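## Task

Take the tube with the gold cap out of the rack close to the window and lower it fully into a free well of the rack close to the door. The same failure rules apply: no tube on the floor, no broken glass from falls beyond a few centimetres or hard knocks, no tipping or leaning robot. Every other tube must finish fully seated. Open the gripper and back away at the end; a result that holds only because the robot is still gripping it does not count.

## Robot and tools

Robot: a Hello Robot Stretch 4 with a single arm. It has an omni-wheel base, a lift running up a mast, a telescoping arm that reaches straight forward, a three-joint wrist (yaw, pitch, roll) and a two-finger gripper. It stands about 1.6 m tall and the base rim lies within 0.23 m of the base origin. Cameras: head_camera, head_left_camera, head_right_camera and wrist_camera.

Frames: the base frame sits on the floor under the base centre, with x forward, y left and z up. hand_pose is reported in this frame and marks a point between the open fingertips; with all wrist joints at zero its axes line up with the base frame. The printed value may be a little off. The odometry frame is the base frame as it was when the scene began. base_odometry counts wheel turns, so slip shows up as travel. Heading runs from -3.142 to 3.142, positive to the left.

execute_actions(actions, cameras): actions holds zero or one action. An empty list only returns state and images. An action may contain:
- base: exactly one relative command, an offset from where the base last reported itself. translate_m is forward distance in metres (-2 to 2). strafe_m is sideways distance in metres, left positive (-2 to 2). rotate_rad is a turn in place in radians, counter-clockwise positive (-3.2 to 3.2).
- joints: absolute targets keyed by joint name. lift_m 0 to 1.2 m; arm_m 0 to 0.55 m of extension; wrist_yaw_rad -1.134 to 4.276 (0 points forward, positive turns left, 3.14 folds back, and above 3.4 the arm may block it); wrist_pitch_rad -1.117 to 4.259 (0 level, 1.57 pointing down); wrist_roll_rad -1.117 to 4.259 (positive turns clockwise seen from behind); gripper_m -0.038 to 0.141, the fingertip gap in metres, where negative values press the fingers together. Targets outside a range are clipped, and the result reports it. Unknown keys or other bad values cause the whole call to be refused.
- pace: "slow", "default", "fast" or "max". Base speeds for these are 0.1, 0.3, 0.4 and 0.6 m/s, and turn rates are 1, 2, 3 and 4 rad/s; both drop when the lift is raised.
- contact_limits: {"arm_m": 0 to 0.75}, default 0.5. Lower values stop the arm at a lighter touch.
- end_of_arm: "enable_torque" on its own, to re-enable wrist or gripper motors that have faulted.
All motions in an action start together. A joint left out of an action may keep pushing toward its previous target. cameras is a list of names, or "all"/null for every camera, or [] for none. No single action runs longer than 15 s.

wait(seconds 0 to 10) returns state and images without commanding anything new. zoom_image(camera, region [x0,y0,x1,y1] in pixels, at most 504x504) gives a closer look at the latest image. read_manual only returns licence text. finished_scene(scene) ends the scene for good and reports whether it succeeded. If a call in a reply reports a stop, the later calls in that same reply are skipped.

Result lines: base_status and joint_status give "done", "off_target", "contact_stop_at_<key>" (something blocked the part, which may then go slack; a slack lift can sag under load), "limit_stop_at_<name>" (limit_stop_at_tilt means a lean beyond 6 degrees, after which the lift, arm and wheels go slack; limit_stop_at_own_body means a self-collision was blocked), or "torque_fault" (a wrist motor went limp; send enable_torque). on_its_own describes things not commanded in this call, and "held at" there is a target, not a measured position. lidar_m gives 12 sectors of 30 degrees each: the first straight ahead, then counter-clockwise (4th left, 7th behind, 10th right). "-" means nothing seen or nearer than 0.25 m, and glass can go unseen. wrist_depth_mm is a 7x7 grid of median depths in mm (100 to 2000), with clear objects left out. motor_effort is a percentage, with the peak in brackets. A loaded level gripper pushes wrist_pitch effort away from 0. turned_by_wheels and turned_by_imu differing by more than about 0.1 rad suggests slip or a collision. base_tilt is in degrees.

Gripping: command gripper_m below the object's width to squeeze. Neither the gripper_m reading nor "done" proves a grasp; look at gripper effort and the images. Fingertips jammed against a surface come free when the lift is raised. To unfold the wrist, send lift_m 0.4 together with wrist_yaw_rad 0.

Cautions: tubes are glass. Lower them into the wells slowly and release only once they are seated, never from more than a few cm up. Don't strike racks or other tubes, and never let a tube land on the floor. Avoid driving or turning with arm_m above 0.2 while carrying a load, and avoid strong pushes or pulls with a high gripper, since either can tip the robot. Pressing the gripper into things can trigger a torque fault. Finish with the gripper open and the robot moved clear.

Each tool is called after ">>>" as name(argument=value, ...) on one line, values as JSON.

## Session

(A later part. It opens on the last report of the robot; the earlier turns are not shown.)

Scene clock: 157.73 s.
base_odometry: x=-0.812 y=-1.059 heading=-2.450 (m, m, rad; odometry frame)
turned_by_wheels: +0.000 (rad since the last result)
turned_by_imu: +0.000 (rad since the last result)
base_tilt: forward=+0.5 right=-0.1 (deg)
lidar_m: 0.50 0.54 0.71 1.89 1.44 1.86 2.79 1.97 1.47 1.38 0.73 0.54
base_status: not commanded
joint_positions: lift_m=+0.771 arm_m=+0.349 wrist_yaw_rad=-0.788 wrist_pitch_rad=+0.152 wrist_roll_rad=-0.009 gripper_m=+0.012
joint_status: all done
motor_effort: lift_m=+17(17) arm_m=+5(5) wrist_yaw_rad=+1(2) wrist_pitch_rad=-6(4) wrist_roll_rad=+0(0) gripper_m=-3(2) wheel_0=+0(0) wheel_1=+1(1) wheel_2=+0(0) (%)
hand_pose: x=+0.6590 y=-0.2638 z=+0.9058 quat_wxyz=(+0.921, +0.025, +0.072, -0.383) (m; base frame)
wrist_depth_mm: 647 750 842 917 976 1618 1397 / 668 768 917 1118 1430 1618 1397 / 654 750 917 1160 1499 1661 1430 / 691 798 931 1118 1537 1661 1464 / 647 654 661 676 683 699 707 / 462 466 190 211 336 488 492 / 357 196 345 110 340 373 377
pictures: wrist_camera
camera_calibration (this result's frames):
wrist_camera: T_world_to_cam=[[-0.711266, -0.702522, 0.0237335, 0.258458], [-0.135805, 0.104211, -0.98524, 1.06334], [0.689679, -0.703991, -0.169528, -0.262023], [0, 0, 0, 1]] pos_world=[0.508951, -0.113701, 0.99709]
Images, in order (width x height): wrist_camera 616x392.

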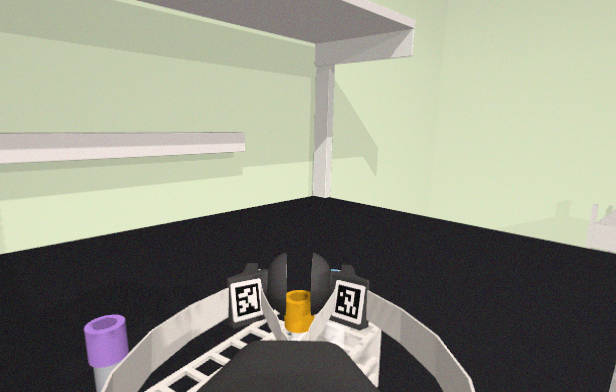

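>>> execute_actions(actions=[{"joints":{"gripper_m":0.028}}], cameras=[])

>>> execute_actions(actions=[{"base":{"strafe_m":-0.012},"joints":{"arm_m":0.362},"pace":"slow"}], cameras=["wrist_camera"])

>>> execute_actions(actions=[{"joints":{"gripper_m":0.012}}], cameras=["wrist_camera","head_camera"])

>>> zoom_image(camera="wrist_camera", region=[190, 240, 410, 392])

>>> zoom_image(camera="head_camera", region=[235, 315, 315, 395])

Scene clock: 172.30 s.
base_odometry: x=-0.812 y=-1.059 heading=-2.450 (m, m, rad; odometry frame)
turned_by_wheels: +0.000 (rad since the last result)
turned_by_imu: +0.001 (rad since the last result)
base_tilt: forward=+0.5 right=-0.1 (deg)
lidar_m: 0.49 0.53 0.72 1.90 1.43 1.89 2.80 1.97 1.48 1.37 0.73 0.54
base_status: not commanded
joint_positions: lift_m=+0.771 arm_m=+0.349 wrist_yaw_rad=-0.788 wrist_pitch_rad=+0.152 wrist_roll_rad=-0.009 gripper_m=+0.028
joint_status: all done
motor_effort: lift_m=+18(18) arm_m=+6(6) wrist_yaw_rad=+1(1) wrist_pitch_rad=-5(6) wrist_roll_rad=-1(0) gripper_m=-4(4) wheel_0=+0(1) wheel_1=+1(1) wheel_2=+0(0) (%)
hand_pose: x=+0.6590 y=-0.2638 z=+0.9058 quat_wxyz=(+0.921, +0.025, +0.072, -0.383) (m; base frame)
wrist_depth_mm: 647 750 842 904 960 1618 1397 / 668 768 931 1078 1464 1618 1397 / 647 759 904 1138 1537 1661 1430 / 691 809 946 1118 1537 1661 1464 / 647 661 668 676 683 691 715 / 462 466 190 233 192 484 492 / 359 198 362 110 338 373 377
pictures: none
No camera images: the call's "cameras" was empty. Leave "cameras" out to get every camera's image.

Scene clock: 173.27 s.
base_odometry: x=-0.819 y=-1.049 heading=-2.450 (m, m, rad; odometry frame)
turned_by_wheels: +0.000 (rad since the last result)
turned_by_imu: +0.000 (rad since the last result)
base_tilt: forward=+0.5 right=-0.1 (deg)
lidar_m: 0.51 0.52 0.71 1.90 1.45 1.87 3.42 1.94 1.48 1.37 0.74 0.52
base_status: done
joint_positions: lift_m=+0.771 arm_m=+0.361 wrist_yaw_rad=-0.788 wrist_pitch_rad=+0.152 wrist_roll_rad=-0.009 gripper_m=+0.028
joint_status: all done
motor_effort: lift_m=+18(17) arm_m=+6(6) wrist_yaw_rad=+1(1) wrist_pitch_rad=-7(5) wrist_roll_rad=+1(0) gripper_m=-4(0) wheel_0=+1(4) wheel_1=-2(2) wheel_2=+0(1) (%)
hand_pose: x=+0.6710 y=-0.2638 z=+0.9058 quat_wxyz=(+0.921, +0.025, +0.072, -0.383) (m; base frame)
wrist_depth_mm: 647 741 842 904 931 1576 1430 / 661 759 904 1078 1430 1618 1397 / 640 741 891 1118 1499 1661 1430 / 683 778 904 1098 1537 1661 1430 / 647 654 668 668 676 691 715 / 462 462 190 216 193 484 492 / 342 182 359 110 320 370 377
pictures: wrist_camera
camera_calibration (this result's frames):
wrist_camera: T_world_to_cam=[[-0.711266, -0.702522, 0.0237334, 0.266973], [-0.135805, 0.104211, -0.98524, 1.06497], [0.689679, -0.703991, -0.169528, -0.270279], [0, 0, 0, 1]] pos_world=[0.520922, -0.113701, 0.99709]
Images, in order (width x height): wrist_camera 616x392.

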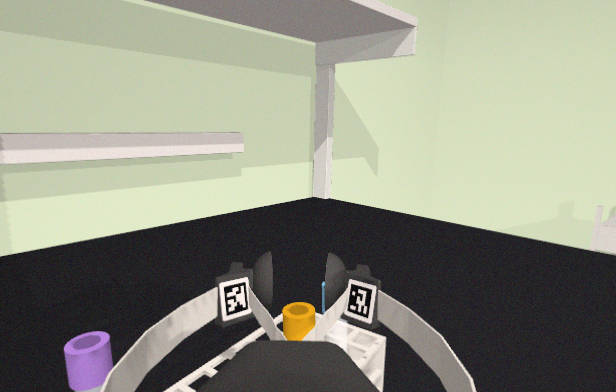

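Scene clock: 174.13 s.
base_odometry: x=-0.819 y=-1.049 heading=-2.450 (m, m, rad; odometry frame)
turned_by_wheels: +0.000 (rad since the last result)
turned_by_imu: +0.000 (rad since the last result)
base_tilt: forward=+0.6 right=-0.1 (deg)
lidar_m: 0.51 0.53 0.72 1.91 1.45 1.90 3.40 1.96 1.47 1.36 0.74 0.52
base_status: not commanded
joint_positions: lift_m=+0.771 arm_m=+0.361 wrist_yaw_rad=-0.788 wrist_pitch_rad=+0.152 wrist_roll_rad=-0.009 gripper_m=+0.012
joint_status: all done
motor_effort: lift_m=+17(17) arm_m=+5(5) wrist_yaw_rad=+1(1) wrist_pitch_rad=-5(5) wrist_roll_rad=+0(0) gripper_m=-3(5) wheel_0=+1(1) wheel_1=-2(2) wheel_2=+0(0) (%)
hand_pose: x=+0.6710 y=-0.2638 z=+0.9058 quat_wxyz=(+0.921, +0.025, +0.072, -0.383) (m; base frame)
wrist_depth_mm: 647 741 842 904 931 1537 1397 / 647 759 904 1078 1464 1618 1397 / 640 750 891 1098 1537 1661 1464 / 676 788 917 1098 1537 1708 1464 / 647 661 661 676 691 699 715 / 459 462 190 209 317 488 484 / 343 180 345 110 319 373 375
pictures: head_camera, wrist_camera
camera_calibration (this result's frames):
wrist_camera: T_world_to_cam=[[-0.711266, -0.702522, 0.0237336, 0.266972], [-0.135806, 0.104211, -0.98524, 1.06497], [0.689679, -0.703991, -0.169528, -0.270279], [0, 0, 0, 1]] pos_world=[0.520922, -0.113701, 0.99709]
Images, in order (width x height): head_camera 420x560, wrist_camera 616x392.

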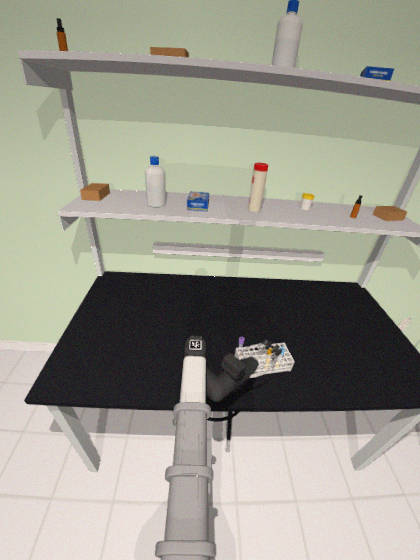

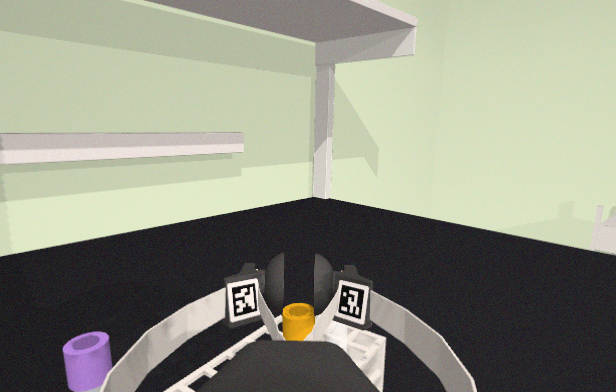

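Region (190, 240, 410, 392) of wrist_camera's 616x392 image, scaled by 2.291; it fills the top 348 rows of this view, and the rest is white.

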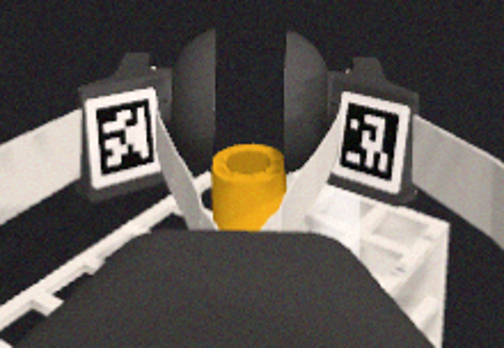

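Region (235, 315, 315, 395) of head_camera's 420x560 image, scaled by 6.300, with more detail than that image has.

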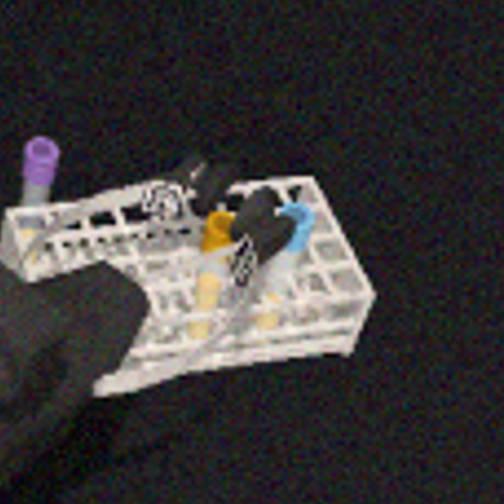

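>>> execute_actions(actions=[{"joints":{"gripper_m":0.024}}], cameras=[])

>>> execute_actions(actions=[{"joints":{"lift_m":0.763},"pace":"slow"}], cameras=[])

>>> execute_actions(actions=[{"joints":{"gripper_m":-0.008}}], cameras=["wrist_camera"])

>>> execute_actions(actions=[{"joints":{"lift_m":0.785},"pace":"slow"}], cameras=["wrist_camera","head_camera"])

>>> zoom_image(camera="wrist_camera", region=[190, 240, 410, 392])

>>> zoom_image(camera="head_camera", region=[235, 315, 315, 395])

Scene clock: 184.10 s.
base_odometry: x=-0.819 y=-1.049 heading=-2.450 (m, m, rad; odometry frame)
turned_by_wheels: +0.000 (rad since the last result)
turned_by_imu: +0.001 (rad since the last result)
base_tilt: forward=+0.5 right=-0.1 (deg)
lidar_m: 0.50 0.53 0.71 1.91 1.45 1.88 3.42 1.92 1.47 1.36 0.73 0.53
base_status: not commanded
joint_positions: lift_m=+0.771 arm_m=+0.361 wrist_yaw_rad=-0.788 wrist_pitch_rad=+0.152 wrist_roll_rad=-0.009 gripper_m=+0.024
joint_status: all done
motor_effort: lift_m=+17(18) arm_m=+5(6) wrist_yaw_rad=+1(2) wrist_pitch_rad=-5(6) wrist_roll_rad=+1(1) gripper_m=-4(6) wheel_0=+1(1) wheel_1=-2(2) wheel_2=+0(0) (%)
hand_pose: x=+0.6710 y=-0.2638 z=+0.9058 quat_wxyz=(+0.921, +0.025, +0.072, -0.383) (m; base frame)
wrist_depth_mm: 640 741 842 904 931 1618 1366 / 654 759 891 1078 1464 1618 1430 / 634 741 878 1138 1499 1661 1397 / 676 788 917 1098 1537 1661 1464 / 647 661 661 676 683 691 715 / 462 466 188 214 192 484 492 / 342 180 345 110 319 370 377
pictures: none
No camera images: the call's "cameras" was empty. Leave "cameras" out to get every camera's image.

Scene clock: 184.80 s.
base_odometry: x=-0.819 y=-1.049 heading=-2.450 (m, m, rad; odometry frame)
turned_by_wheels: +0.000 (rad since the last result)
turned_by_imu: +0.000 (rad since the last result)
base_tilt: forward=+0.5 right=-0.1 (deg)
lidar_m: 0.50 0.53 0.71 1.90 1.45 1.89 3.41 1.93 1.46 1.36 0.74 0.53
base_status: not commanded
joint_positions: lift_m=+0.763 arm_m=+0.361 wrist_yaw_rad=-0.788 wrist_pitch_rad=+0.152 wrist_roll_rad=-0.009 gripper_m=+0.024
joint_status: all done
motor_effort: lift_m=+17(17) arm_m=+5(5) wrist_yaw_rad=+1(1) wrist_pitch_rad=-7(4) wrist_roll_rad=+1(1) gripper_m=-3(3) wheel_0=+1(1) wheel_1=-2(2) wheel_2=+0(0) (%)
hand_pose: x=+0.6710 y=-0.2638 z=+0.8978 quat_wxyz=(+0.921, +0.025, +0.072, -0.383) (m; base frame)
wrist_depth_mm: 640 741 854 931 917 1618 1397 / 654 759 891 1078 1430 1576 1430 / 634 732 904 1098 1499 1661 1430 / 683 798 917 1118 1499 1661 1464 / 627 634 647 654 661 676 691 / 445 449 188 213 192 466 473 / 330 179 285 110 319 357 364
pictures: none
No camera images: the call's "cameras" was empty. Leave "cameras" out to get every camera's image.

Scene clock: 185.87 s.
base_odometry: x=-0.819 y=-1.049 heading=-2.450 (m, m, rad; odometry frame)
turned_by_wheels: +0.000 (rad since the last result)
turned_by_imu: +0.000 (rad since the last result)
base_tilt: forward=+0.6 right=-0.1 (deg)
lidar_m: 0.48 0.52 0.72 1.90 1.45 1.88 3.42 1.93 1.46 1.35 0.73 0.50
base_status: not commanded
joint_positions: lift_m=+0.763 arm_m=+0.361 wrist_yaw_rad=-0.788 wrist_pitch_rad=+0.152 wrist_roll_rad=-0.009 gripper_m=-0.008
joint_status: all done
motor_effort: lift_m=+17(17) arm_m=+6(6) wrist_yaw_rad=+1(2) wrist_pitch_rad=-6(5) wrist_roll_rad=+0(0) gripper_m=-11(8) wheel_0=+1(1) wheel_1=-2(2) wheel_2=+0(0) (%)
hand_pose: x=+0.6710 y=-0.2638 z=+0.8977 quat_wxyz=(+0.921, +0.025, +0.072, -0.383) (m; base frame)
wrist_depth_mm: 640 741 854 946 931 1618 1397 / 654 759 904 1098 1499 1576 1397 / 634 741 904 1118 1499 1618 1430 / 683 788 917 1098 1499 1618 1464 / 621 634 634 654 668 668 683 / 442 449 185 208 184 473 473 / 317 180 334 110 327 343 362
pictures: wrist_camera
camera_calibration (this result's frames):
wrist_camera: T_world_to_cam=[[-0.711266, -0.702523, 0.0237337, 0.267163], [-0.13583, 0.104236, -0.985234, 1.05708], [0.689675, -0.703986, -0.169563, -0.271603], [0, 0, 0, 1]] pos_world=[0.520925, -0.113702, 0.989075]
Images, in order (width x height): wrist_camera 616x392.

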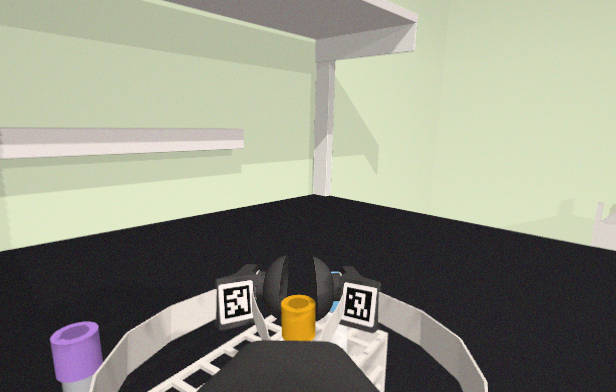

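Scene clock: 186.80 s.
base_odometry: x=-0.819 y=-1.049 heading=-2.450 (m, m, rad; odometry frame)
turned_by_wheels: +0.000 (rad since the last result)
turned_by_imu: +0.000 (rad since the last result)
base_tilt: forward=+0.6 right=-0.1 (deg)
lidar_m: 0.50 0.52 0.71 1.90 1.44 1.88 3.42 1.91 1.45 1.36 0.73 0.52
base_status: not commanded
joint_positions: lift_m=+0.785 arm_m=+0.361 wrist_yaw_rad=-0.788 wrist_pitch_rad=+0.152 wrist_roll_rad=-0.009 gripper_m=-0.008
joint_status: all done
motor_effort: lift_m=+23(23) arm_m=+6(6) wrist_yaw_rad=+1(2) wrist_pitch_rad=-8(6) wrist_roll_rad=+0(0) gripper_m=-10(9) wheel_0=+1(1) wheel_1=-2(2) wheel_2=+0(0) (%)
hand_pose: x=+0.6710 y=-0.2638 z=+0.9193 quat_wxyz=(+0.921, +0.025, +0.072, -0.383) (m; base frame)
wrist_depth_mm: 640 723 842 842 946 1576 1397 / 661 759 904 1078 1430 1618 1430 / 640 741 891 1118 1499 1618 1430 / 676 788 946 1098 1537 1708 1464 / 654 699 699 715 723 741 1025 / 484 492 185 208 185 512 521 / 382 349 384 110 373 377 402
pictures: head_camera, wrist_camera
camera_calibration (this result's frames):
wrist_camera: T_world_to_cam=[[-0.711265, -0.702524, 0.023734, 0.266652], [-0.135873, 0.104279, -0.985223, 1.07831], [0.689667, -0.703979, -0.169624, -0.26789], [0, 0, 0, 1]] pos_world=[0.520928, -0.113704, 1.01061]
Images, in order (width x height): head_camera 420x560, wrist_camera 616x392.

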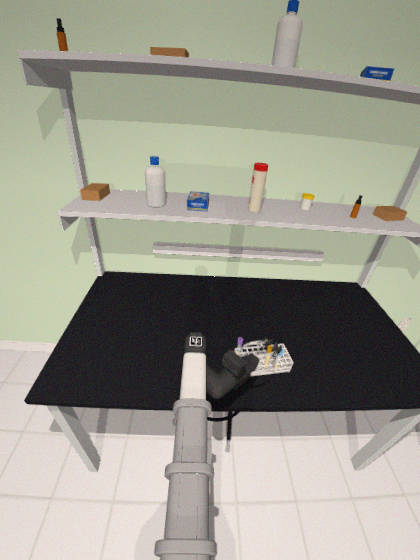

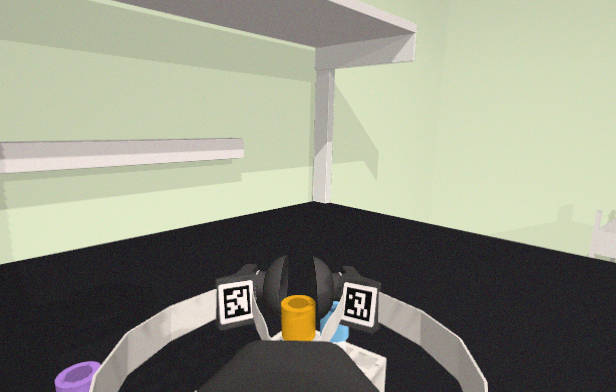

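Region (190, 240, 410, 392) of wrist_camera's 616x392 image, scaled by 2.291; it fills the top 348 rows of this view, and the rest is white.

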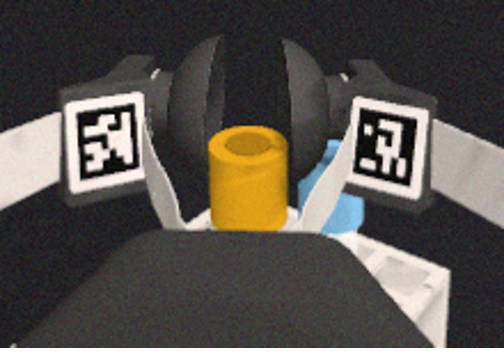

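Region (235, 315, 315, 395) of head_camera's 420x560 image, scaled by 6.300, with more detail than that image has.

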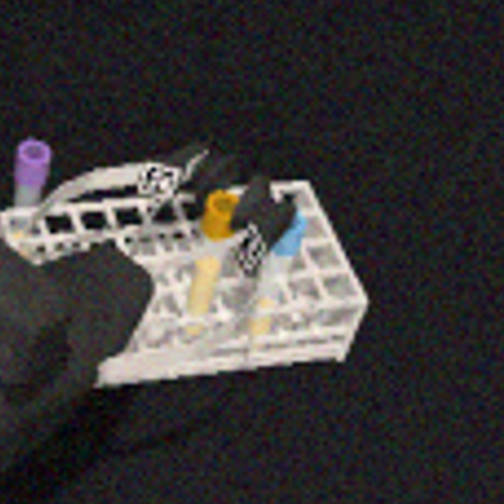

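>>> execute_actions(actions=[{"joints":{"lift_m":0.9},"pace":"slow"}], cameras=[])

>>> execute_actions(actions=[{"base":{"translate_m":-2.0},"joints":{"arm_m":0.0,"wrist_yaw_rad":0.0}}], cameras=[])

>>> execute_actions(actions=[{"base":{"rotate_rad":3.14},"pace":"slow"}], cameras=["wrist_camera","head_camera"])

Scene clock: 197.67 s.
base_odometry: x=-0.819 y=-1.049 heading=-2.450 (m, m, rad; odometry frame)
turned_by_wheels: +0.000 (rad since the last result)
turned_by_imu: +0.001 (rad since the last result)
base_tilt: forward=+0.5 right=-0.1 (deg)
lidar_m: 0.49 0.51 0.71 1.91 1.44 1.87 3.42 1.95 1.47 1.36 0.73 0.53
base_status: not commanded
joint_positions: lift_m=+0.900 arm_m=+0.361 wrist_yaw_rad=-0.788 wrist_pitch_rad=+0.152 wrist_roll_rad=-0.009 gripper_m=-0.008
joint_status: all done
motor_effort: lift_m=+23(24) arm_m=+6(6) wrist_yaw_rad=+1(1) wrist_pitch_rad=-7(5) wrist_roll_rad=+0(0) gripper_m=-12(11) wheel_0=+1(1) wheel_1=-2(2) wheel_2=+0(0) (%)
hand_pose: x=+0.6710 y=-0.2638 z=+1.0343 quat_wxyz=(+0.921, +0.025, +0.072, -0.383) (m; base frame)
wrist_depth_mm: 394 504 842 1060 1430 1618 1397 / 647 750 854 917 1008 1618 1397 / 661 768 931 1098 1537 1661 1430 / 661 759 931 1160 1576 1661 1464 / 676 809 931 1060 1499 1661 1464 / 683 723 184 207 185 759 1060 / 559 521 564 110 574 564 591
pictures: none
No camera images: the call's "cameras" was empty. Leave "cameras" out to get every camera's image.

Scene clock: 205.80 s.
base_odometry: x=+0.722 y=+0.225 heading=-2.451 (m, m, rad; odometry frame)
turned_by_wheels: +0.000 (rad since the last result)
turned_by_imu: +0.006 (rad since the last result)
base_tilt: forward=+0.5 right=-0.1 (deg)
lidar_m: 2.47 1.88 1.35 1.29 1.35 0.72 0.67 0.71 0.99 1.37 1.41 2.01
base_status: done
joint_positions: lift_m=+0.900 arm_m=+0.003 wrist_yaw_rad=+0.000 wrist_pitch_rad=+0.152 wrist_roll_rad=-0.009 gripper_m=-0.008
joint_status: all done
joint sent to its limit — the command would take arm_m past its lower limit, so that joint was sent only as far as its limit.
motor_effort: lift_m=+22(23) arm_m=-5(6) wrist_yaw_rad=+2(3) wrist_pitch_rad=-8(7) wrist_roll_rad=+0(0) gripper_m=-15(10) wheel_0=-1(5) wheel_1=+0(5) wheel_2=+0(7) (%)
hand_pose: x=+0.4590 y=-0.0875 z=+1.0343 quat_wxyz=(+0.997, -0.005, +0.076, +0.000) (m; base frame)
wrist_depth_mm: - - - - - - - / - - - - - - - / - - - - - - - / - - - - - - - / - - - - - - - / - - 184 207 185 - - / 1808 1661 1756 110 1808 1808 1808
pictures: none
No camera images: the call's "cameras" was empty. Leave "cameras" out to get every camera's image.

Scene clock: 210.23 s.
base_odometry: x=+0.722 y=+0.225 heading=+0.689 (m, m, rad; odometry frame)
turned_by_wheels: +3.140 (rad since the last result)
turned_by_imu: +3.141 (rad since the last result)
base_tilt: forward=+0.5 right=-0.1 (deg)
lidar_m: 0.68 0.72 0.93 1.37 1.38 1.95 3.21 2.84 1.36 1.29 1.33 0.71
base_status: done
joint_positions: lift_m=+0.900 arm_m=+0.003 wrist_yaw_rad=+0.000 wrist_pitch_rad=+0.152 wrist_roll_rad=-0.009 gripper_m=-0.008
joint_status: not commanded
motor_effort: lift_m=+22(22) arm_m=-5(5) wrist_yaw_rad=+1(1) wrist_pitch_rad=-7(7) wrist_roll_rad=+0(0) gripper_m=-11(11) wheel_0=-1(6) wheel_1=-1(3) wheel_2=-1(5) (%)
hand_pose: x=+0.4590 y=-0.0874 z=+1.0343 quat_wxyz=(+0.997, -0.005, +0.076, +0.000) (m; base frame)
wrist_depth_mm: 1060 1060 1025 991 1098 976 1281 / 1160 1160 1182 1182 1229 1229 1255 / 1205 1205 1229 1255 1255 1308 1281 / 991 1025 1042 1060 1078 1118 1336 / 580 597 597 603 615 627 640 / 525 492 185 207 185 569 585 / 1336 1336 1366 110 1397 1430 1464
pictures: head_camera, wrist_camera
camera_calibration (this result's frames):
wrist_camera: T_world_to_cam=[[-0.00351714, -0.999712, 0.0237311, -0.113781], [-0.170033, -0.0227878, -0.985175, 1.14895], [0.985432, -0.00750007, -0.169904, -0.0525548], [0, 0, 0, 1]] pos_world=[0.246749, -0.0879602, 1.12569]
Images, in order (width x height): head_camera 420x560, wrist_camera 616x392.

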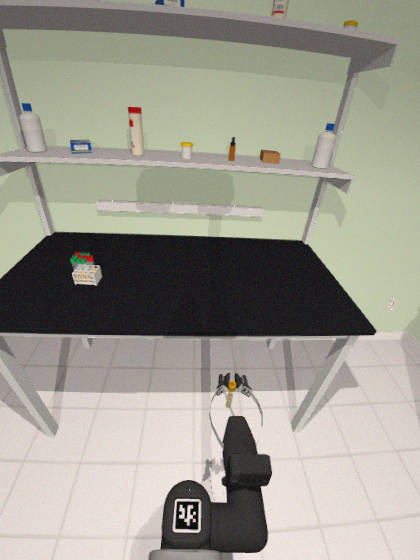

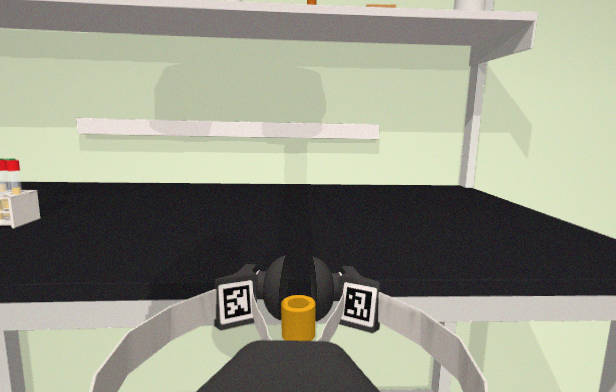

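>>> execute_actions(actions=[{"base":{"strafe_m":0.42},"joints":{"lift_m":1.01}}], cameras=[])

>>> execute_actions(actions=[{"base":{"translate_m":0.33}}], cameras=["wrist_camera","head_camera"])

>>> zoom_image(camera="head_camera", region=[130, 280, 250, 400])

Scene clock: 222.73 s.
base_odometry: x=+0.455 y=+0.549 heading=+0.689 (m, m, rad; odometry frame)
turned_by_wheels: +0.000 (rad since the last result)
turned_by_imu: +0.000 (rad since the last result)
base_tilt: forward=+0.6 right=-0.1 (deg)
lidar_m: 0.65 0.69 1.47 1.08 0.98 1.29 2.77 2.61 1.81 1.70 1.04 0.71
base_status: done
joint_positions: lift_m=+1.010 arm_m=+0.003 wrist_yaw_rad=+0.000 wrist_pitch_rad=+0.152 wrist_roll_rad=-0.009 gripper_m=-0.008
joint_status: all done
motor_effort: lift_m=+23(22) arm_m=-6(5) wrist_yaw_rad=+1(1) wrist_pitch_rad=-5(7) wrist_roll_rad=+0(0) gripper_m=-14(12) wheel_0=+1(7) wheel_1=-1(9) wheel_2=+0(3) (%)
hand_pose: x=+0.4590 y=-0.0874 z=+1.1442 quat_wxyz=(+0.997, -0.005, +0.076, +0.000) (m; base frame)
wrist_depth_mm: 1118 1060 1138 1160 1182 1160 1205 / 1160 1118 1182 1229 1205 1229 1229 / 1205 1182 1205 1229 1229 1255 1281 / 1229 1205 1255 1255 1281 1281 1336 / 1229 917 788 946 946 960 976 / 640 647 185 207 185 676 676 / 500 484 500 110 525 525 549
pictures: none
No camera images: the call's "cameras" was empty. Leave "cameras" out to get every camera's image.

Scene clock: 225.30 s.
base_odometry: x=+0.710 y=+0.759 heading=+0.689 (m, m, rad; odometry frame)
turned_by_wheels: +0.000 (rad since the last result)
turned_by_imu: +0.000 (rad since the last result)
base_tilt: forward=+0.6 right=-0.1 (deg)
lidar_m: 0.34 0.36 0.46 1.39 1.12 1.32 3.57 2.99 1.80 1.70 0.54 0.35
base_status: done
joint_positions: lift_m=+1.010 arm_m=+0.003 wrist_yaw_rad=+0.000 wrist_pitch_rad=+0.152 wrist_roll_rad=-0.009 gripper_m=-0.008
joint_status: not commanded
motor_effort: lift_m=+23(23) arm_m=-6(6) wrist_yaw_rad=+1(1) wrist_pitch_rad=-6(5) wrist_roll_rad=+0(1) gripper_m=-15(13) wheel_0=-1(5) wheel_1=+0(4) wheel_2=+1(7) (%)
hand_pose: x=+0.4590 y=-0.0874 z=+1.1442 quat_wxyz=(+0.997, -0.005, +0.076, +0.000) (m; base frame)
wrist_depth_mm: 580 627 621 609 683 640 668 / 854 854 854 878 891 904 917 / 854 878 891 904 917 931 960 / 878 904 904 931 946 960 976 / 891 917 946 946 960 976 991 / 647 427 184 206 184 668 676 / 500 410 442 110 508 488 517
pictures: head_camera, wrist_camera
camera_calibration (this result's frames):
wrist_camera: T_world_to_cam=[[-0.00351757, -0.999712, 0.0237311, -0.116389], [-0.170031, -0.0227877, -0.985175, 1.25724], [0.985432, -0.00750044, -0.169902, -0.0338649], [0, 0, 0, 1]] pos_world=[0.246733, -0.0879603, 1.23561]
Images, in order (width x height): head_camera 420x560, wrist_camera 616x392.

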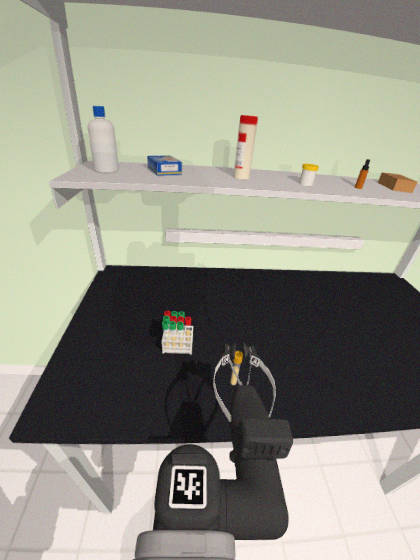

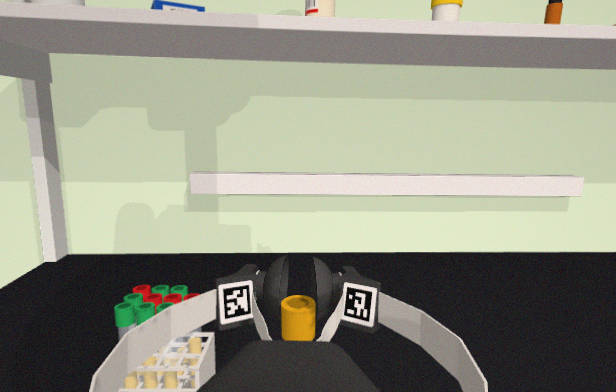

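Region (130, 280, 250, 400) of head_camera's 420x560 image, scaled by 4.200, with more detail than that image has.

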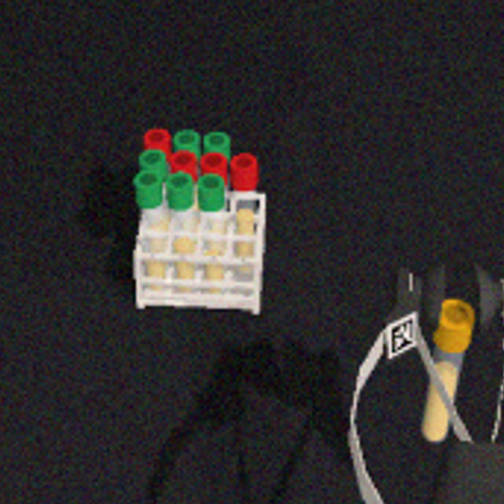

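>>> execute_actions(actions=[{"joints":{"lift_m":0.93,"wrist_yaw_rad":0.44,"arm_m":0.08},"pace":"slow"}], cameras=["wrist_camera","head_camera"])

>>> zoom_image(camera="head_camera", region=[130, 290, 250, 410])

>>> zoom_image(camera="wrist_camera", region=[230, 200, 450, 392])

Scene clock: 243.90 s.
base_odometry: x=+0.710 y=+0.759 heading=+0.689 (m, m, rad; odometry frame)
turned_by_wheels: +0.000 (rad since the last result)
turned_by_imu: +0.002 (rad since the last result)
base_tilt: forward=+0.6 right=-0.1 (deg)
lidar_m: 0.34 0.35 0.48 1.39 1.11 1.30 3.55 2.95 1.79 1.70 0.53 0.37
base_status: not commanded
joint_positions: lift_m=+0.930 arm_m=+0.079 wrist_yaw_rad=+0.440 wrist_pitch_rad=+0.152 wrist_roll_rad=-0.009 gripper_m=-0.008
joint_status: all done
motor_effort: lift_m=+18(22) arm_m=+6(5) wrist_yaw_rad=+2(9) wrist_pitch_rad=-7(7) wrist_roll_rad=+0(0) gripper_m=-10(13) wheel_0=-1(1) wheel_1=+0(1) wheel_2=+1(1) (%)
hand_pose: x=+0.5451 y=+0.0423 z=+1.0646 quat_wxyz=(+0.973, -0.021, +0.073, +0.218) (m; base frame)
wrist_depth_mm: 1078 976 778 788 741 699 647 / 1138 991 904 820 759 707 654 / 1160 1042 946 854 768 699 654 / 1205 1078 960 866 798 741 676 / 1255 1098 683 342 707 715 683 / 484 484 184 208 184 500 504 / 370 342 373 110 353 368 384
pictures: head_camera, wrist_camera
camera_calibration (this result's frames):
wrist_camera: T_world_to_cam=[[0.422397, -0.9061, 0.0237307, -0.220665], [-0.144144, -0.0929972, -0.985177, 1.18532], [0.894876, 0.412716, -0.16989, -0.0997123], [0, 0, 0, 1]] pos_world=[0.353294, -0.0485601, 1.15605]
Images, in order (width x height): head_camera 420x560, wrist_camera 616x392.

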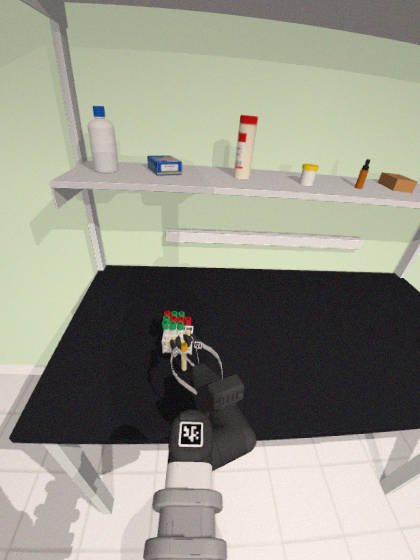

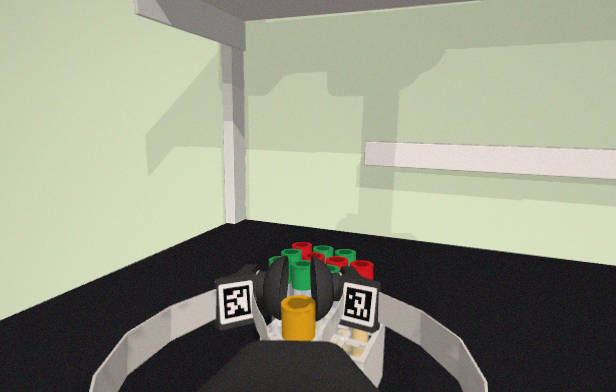

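Region (130, 290, 250, 410) of head_camera's 420x560 image, scaled by 4.200, with more detail than that image has.

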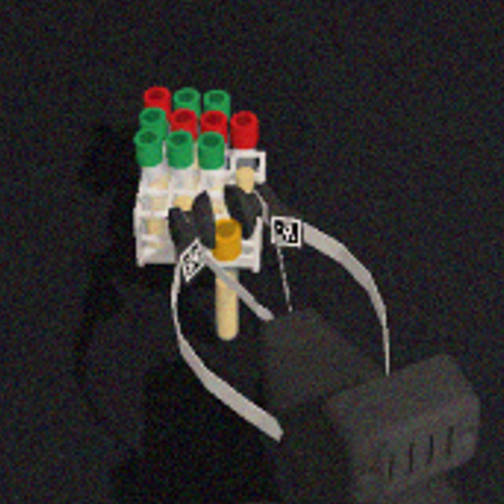

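Region (230, 200, 450, 392) of wrist_camera's 616x392 image, scaled by 2.291; it fills the top 440 rows of this view, and the rest is white.

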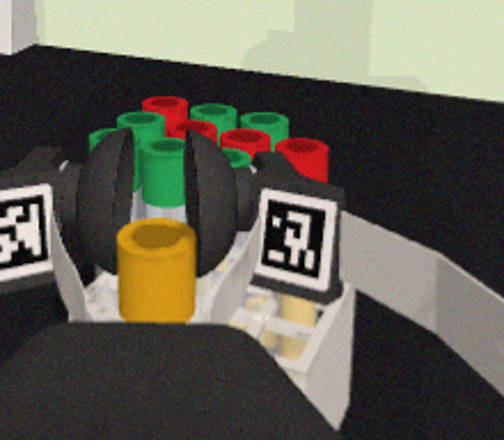

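>>> execute_actions(actions=[{"base":{"strafe_m":-0.0055},"joints":{"lift_m":0.985},"pace":"slow"}], cameras=[])

>>> execute_actions(actions=[{"joints":{"arm_m":0.164},"pace":"slow","contact_limits":{"arm_m":0.2}}], cameras=["wrist_camera","head_camera","head_left_camera"])

>>> zoom_image(camera="head_camera", region=[150, 290, 220, 360])

>>> zoom_image(camera="head_left_camera", region=[190, 290, 250, 350])

Scene clock: 270.63 s.
base_odometry: x=+0.713 y=+0.755 heading=+0.689 (m, m, rad; odometry frame)
turned_by_wheels: +0.000 (rad since the last result)
turned_by_imu: +0.001 (rad since the last result)
base_tilt: forward=+0.6 right=-0.1 (deg)
lidar_m: 0.33 0.35 0.47 1.40 1.11 1.31 3.56 2.96 1.78 1.68 0.53 0.35
base_status: done
joint_positions: lift_m=+0.985 arm_m=+0.079 wrist_yaw_rad=+0.440 wrist_pitch_rad=+0.152 wrist_roll_rad=-0.009 gripper_m=-0.008
joint_status: all done
motor_effort: lift_m=+23(24) arm_m=+6(6) wrist_yaw_rad=+2(2) wrist_pitch_rad=-6(8) wrist_roll_rad=-1(0) gripper_m=-9(11) wheel_0=+2(3) wheel_1=-1(6) wheel_2=+0(1) (%)
hand_pose: x=+0.5451 y=+0.0423 z=+1.1192 quat_wxyz=(+0.973, -0.021, +0.073, +0.218) (m; base frame)
wrist_depth_mm: 1060 960 654 647 627 621 615 / 1118 1025 878 831 759 699 661 / 1182 1025 931 866 778 723 676 / 1182 1060 960 866 788 715 640 / 1229 1118 878 866 809 750 707 / 1308 597 184 207 184 609 621 / 459 421 462 110 462 449 477
pictures: none
No camera images: the call's "cameras" was empty. Leave "cameras" out to get every camera's image.

Scene clock: 272.77 s.
base_odometry: x=+0.713 y=+0.755 heading=+0.689 (m, m, rad; odometry frame)
turned_by_wheels: +0.000 (rad since the last result)
turned_by_imu: +0.001 (rad since the last result)
base_tilt: forward=+0.6 right=-0.1 (deg)
lidar_m: 0.34 0.35 0.48 1.40 1.10 1.31 3.56 2.99 1.80 1.68 0.51 0.37
base_status: not commanded
joint_positions: lift_m=+0.985 arm_m=+0.163 wrist_yaw_rad=+0.440 wrist_pitch_rad=+0.152 wrist_roll_rad=-0.009 gripper_m=-0.008
joint_status: all done
motor_effort: lift_m=+23(24) arm_m=+6(5) wrist_yaw_rad=+2(2) wrist_pitch_rad=-7(7) wrist_roll_rad=+0(0) gripper_m=-12(10) wheel_0=+2(2) wheel_1=-1(0) wheel_2=+0(0) (%)
contact_limits: arm_m 0.2
hand_pose: x=+0.6291 y=+0.0423 z=+1.1192 quat_wxyz=(+0.973, -0.021, +0.073, +0.218) (m; base frame)
wrist_depth_mm: 976 559 647 647 634 603 569 / 991 891 778 741 683 627 585 / 1042 931 831 759 699 640 603 / 1078 960 842 788 691 621 580 / 1098 991 842 788 732 676 627 / 1182 591 185 208 184 609 627 / 459 418 459 110 469 449 473
pictures: head_camera, head_left_camera, wrist_camera
camera_calibration (this result's frames):
wrist_camera: T_world_to_cam=[[0.422425, -0.906087, 0.0237308, -0.25745], [-0.144141, -0.0930017, -0.985177, 1.25115], [0.894864, 0.412743, -0.16989, -0.165614], [0, 0, 0, 1]] pos_world=[0.437297, -0.0485569, 1.21058]
Images, in order (width x height): head_camera 420x560, head_left_camera 420x672, wrist_camera 616x392.

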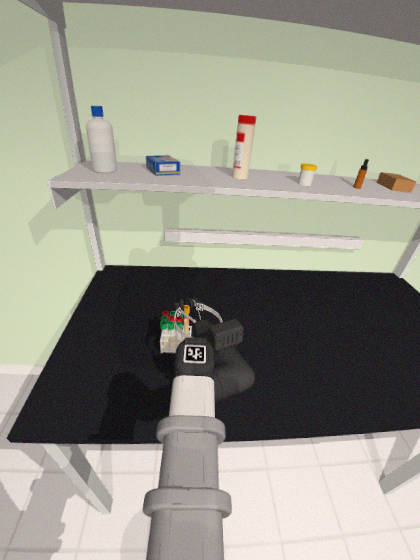

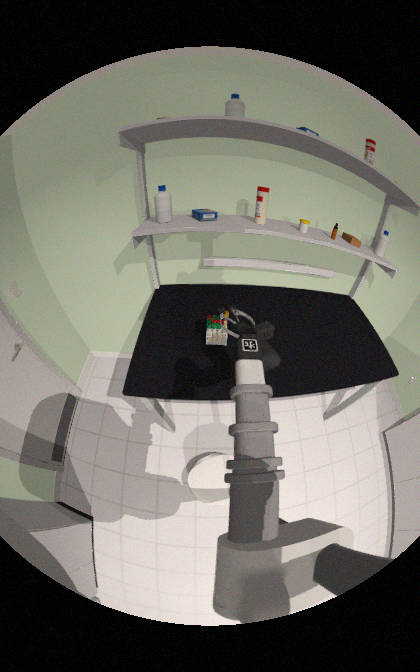

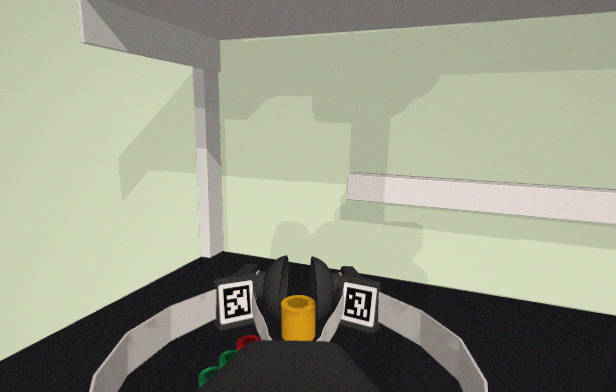

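Region (150, 290, 220, 360) of head_camera's 420x560 image, scaled by 7.200, with more detail than that image has.

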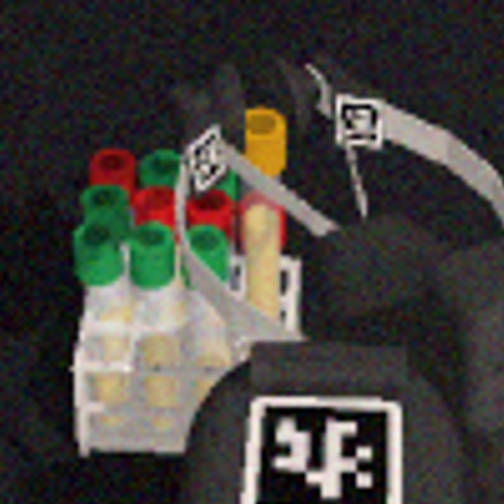

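Region (190, 290, 250, 350) of head_left_camera's 420x672 image, scaled by 8.400, with more detail than that image has.

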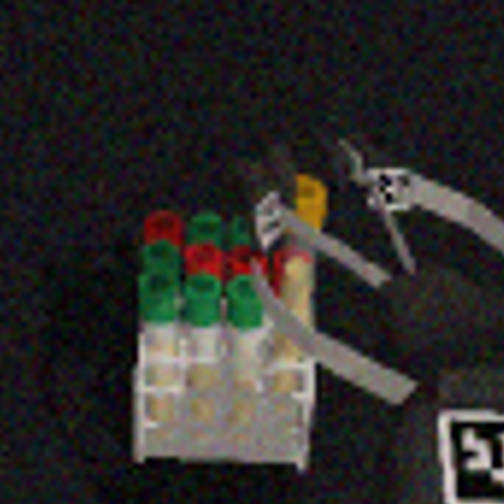

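>>> execute_actions(actions=[{"joints":{"lift_m":0.962},"pace":"slow"}], cameras=["wrist_camera","head_camera","head_left_camera"])

>>> zoom_image(camera="head_camera", region=[150, 290, 220, 360])

>>> zoom_image(camera="head_left_camera", region=[200, 305, 245, 350])

>>> zoom_image(camera="wrist_camera", region=[170, 240, 390, 392])

Scene clock: 282.37 s.
base_odometry: x=+0.713 y=+0.755 heading=+0.689 (m, m, rad; odometry frame)
turned_by_wheels: +0.000 (rad since the last result)
turned_by_imu: +0.001 (rad since the last result)
base_tilt: forward=+0.5 right=-0.1 (deg)
lidar_m: 0.33 0.36 0.46 1.39 1.12 1.31 3.58 2.98 1.79 1.69 0.53 0.36
base_status: not commanded
joint_positions: lift_m=+0.962 arm_m=+0.163 wrist_yaw_rad=+0.440 wrist_pitch_rad=+0.152 wrist_roll_rad=-0.009 gripper_m=-0.008
joint_status: all done
motor_effort: lift_m=+17(23) arm_m=+6(6) wrist_yaw_rad=+2(1) wrist_pitch_rad=-5(6) wrist_roll_rad=+0(0) gripper_m=-12(13) wheel_0=+2(2) wheel_1=-1(1) wheel_2=+0(0) (%)
hand_pose: x=+0.6291 y=+0.0423 z=+1.0967 quat_wxyz=(+0.973, -0.021, +0.073, +0.218) (m; base frame)
wrist_depth_mm: 960 615 683 691 661 609 580 / 991 904 798 750 668 627 585 / 1025 917 809 759 691 634 597 / 1078 960 842 778 699 615 564 / 1138 991 778 768 723 676 627 / 1138 549 185 206 184 564 564 / 424 389 260 110 427 415 436
pictures: head_camera, head_left_camera, wrist_camera
camera_calibration (this result's frames):
wrist_camera: T_world_to_cam=[[0.422425, -0.906087, 0.0237307, -0.256916], [-0.144141, -0.0930015, -0.985177, 1.22896], [0.894864, 0.412743, -0.16989, -0.169441], [0, 0, 0, 1]] pos_world=[0.437298, -0.0485569, 1.18806]
Images, in order (width x height): head_camera 420x560, head_left_camera 420x672, wrist_camera 616x392.

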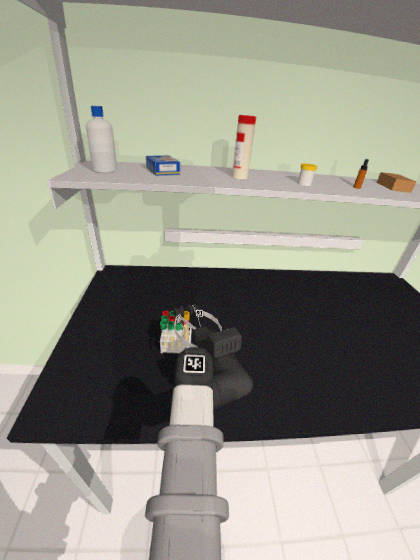

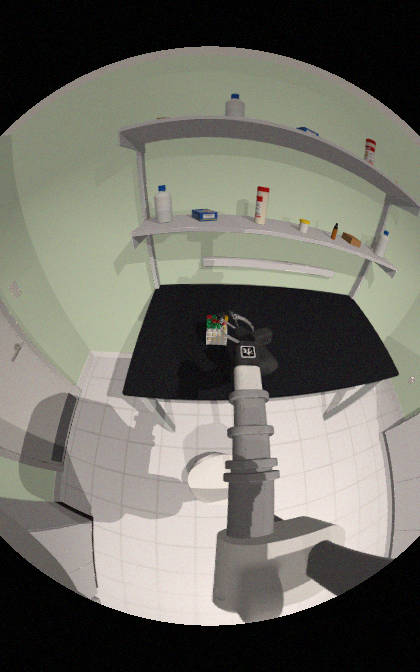

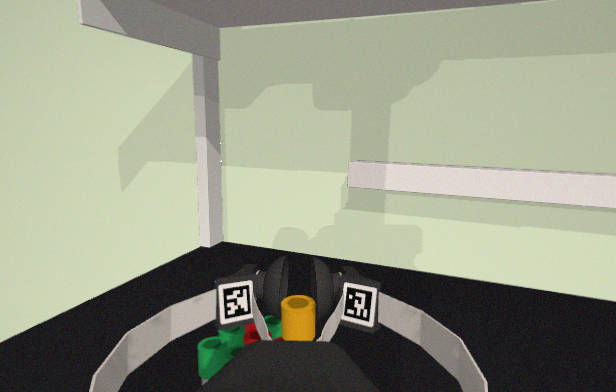

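Region (150, 290, 220, 360) of head_camera's 420x560 image, scaled by 7.200, with more detail than that image has.

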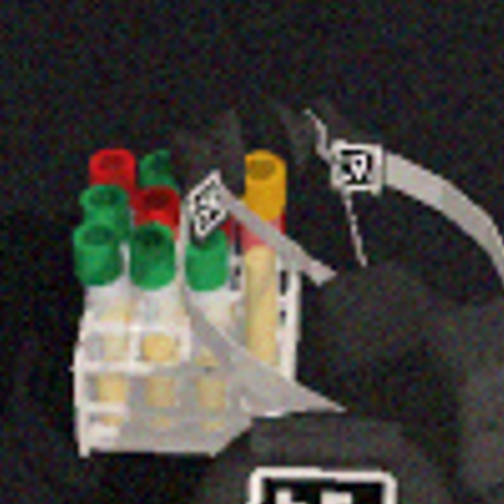

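Region (200, 305, 245, 350) of head_left_camera's 420x672 image, scaled by 11.200, with more detail than that image has.

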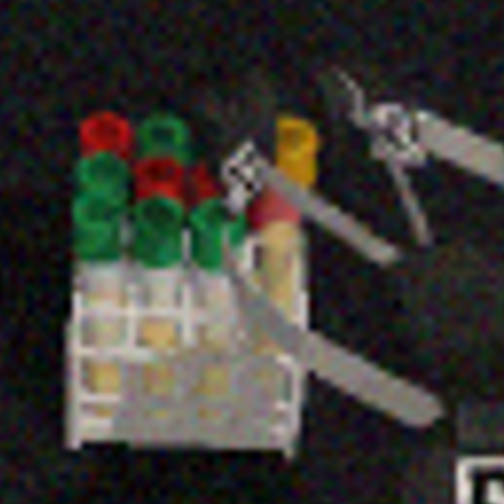

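Region (170, 240, 390, 392) of wrist_camera's 616x392 image, scaled by 2.291; it fills the top 348 rows of this view, and the rest is white.

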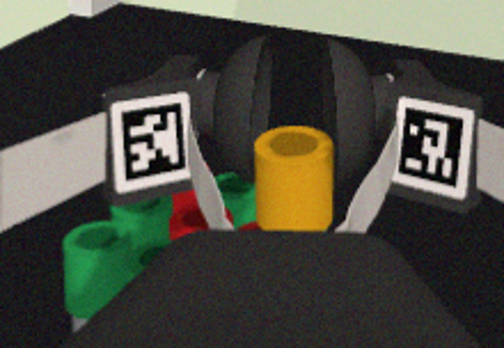

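>>> execute_actions(actions=[{"joints":{"lift_m":0.95},"pace":"slow"}], cameras=["wrist_camera","head_camera"])

>>> zoom_image(camera="head_camera", region=[150, 290, 220, 360])

>>> zoom_image(camera="wrist_camera", region=[170, 240, 390, 392])

Scene clock: 290.13 s.
base_odometry: x=+0.713 y=+0.755 heading=+0.689 (m, m, rad; odometry frame)
turned_by_wheels: +0.000 (rad since the last result)
turned_by_imu: +0.001 (rad since the last result)
base_tilt: forward=+0.6 right=-0.1 (deg)
lidar_m: 0.33 0.35 0.48 1.39 1.12 1.31 3.55 2.99 1.79 1.69 0.51 0.37
base_status: not commanded
joint_positions: lift_m=+0.950 arm_m=+0.163 wrist_yaw_rad=+0.440 wrist_pitch_rad=+0.152 wrist_roll_rad=-0.009 gripper_m=-0.008
joint_status: all done
motor_effort: lift_m=+17(16) arm_m=+5(6) wrist_yaw_rad=+2(2) wrist_pitch_rad=-5(7) wrist_roll_rad=+0(0) gripper_m=-11(9) wheel_0=+2(2) wheel_1=-1(1) wheel_2=+0(0) (%)
hand_pose: x=+0.6291 y=+0.0423 z=+1.0847 quat_wxyz=(+0.973, -0.021, +0.073, +0.218) (m; base frame)
wrist_depth_mm: 976 634 723 707 661 609 580 / 1008 904 788 741 683 627 585 / 1042 917 809 759 691 647 597 / 1078 960 820 788 723 640 585 / 1160 991 741 750 715 654 621 / 1118 521 185 207 185 535 544 / 404 370 368 110 410 399 413
pictures: head_camera, wrist_camera
camera_calibration (this result's frames):
wrist_camera: T_world_to_cam=[[0.422424, -0.906087, 0.0237307, -0.256632], [-0.144141, -0.0930015, -0.985177, 1.21714], [0.894864, 0.412742, -0.16989, -0.171482], [0, 0, 0, 1]] pos_world=[0.4373, -0.048557, 1.17605]
Images, in order (width x height): head_camera 420x560, wrist_camera 616x392.

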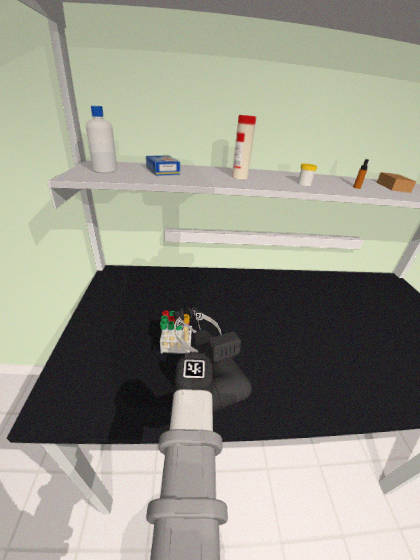

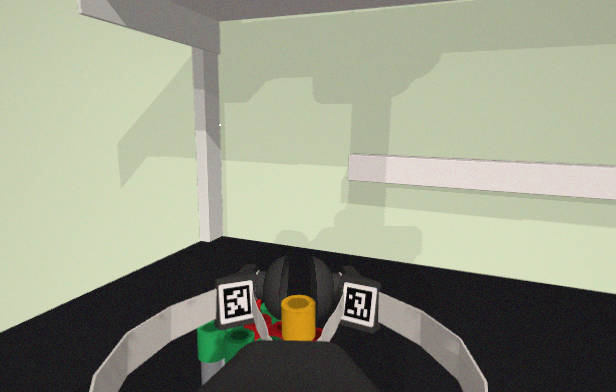

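Region (150, 290, 220, 360) of head_camera's 420x560 image, scaled by 7.200, with more detail than that image has.

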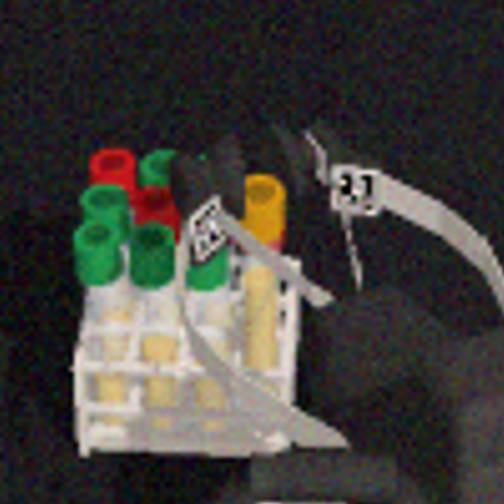

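Region (170, 240, 390, 392) of wrist_camera's 616x392 image, scaled by 2.291; it fills the top 348 rows of this view, and the rest is white.

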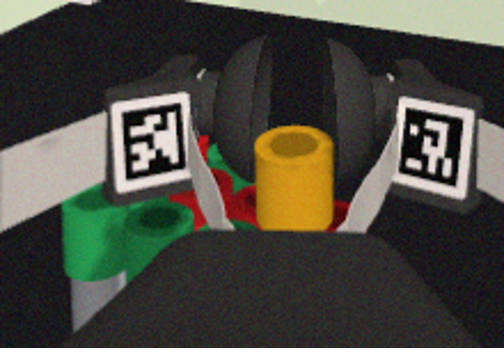

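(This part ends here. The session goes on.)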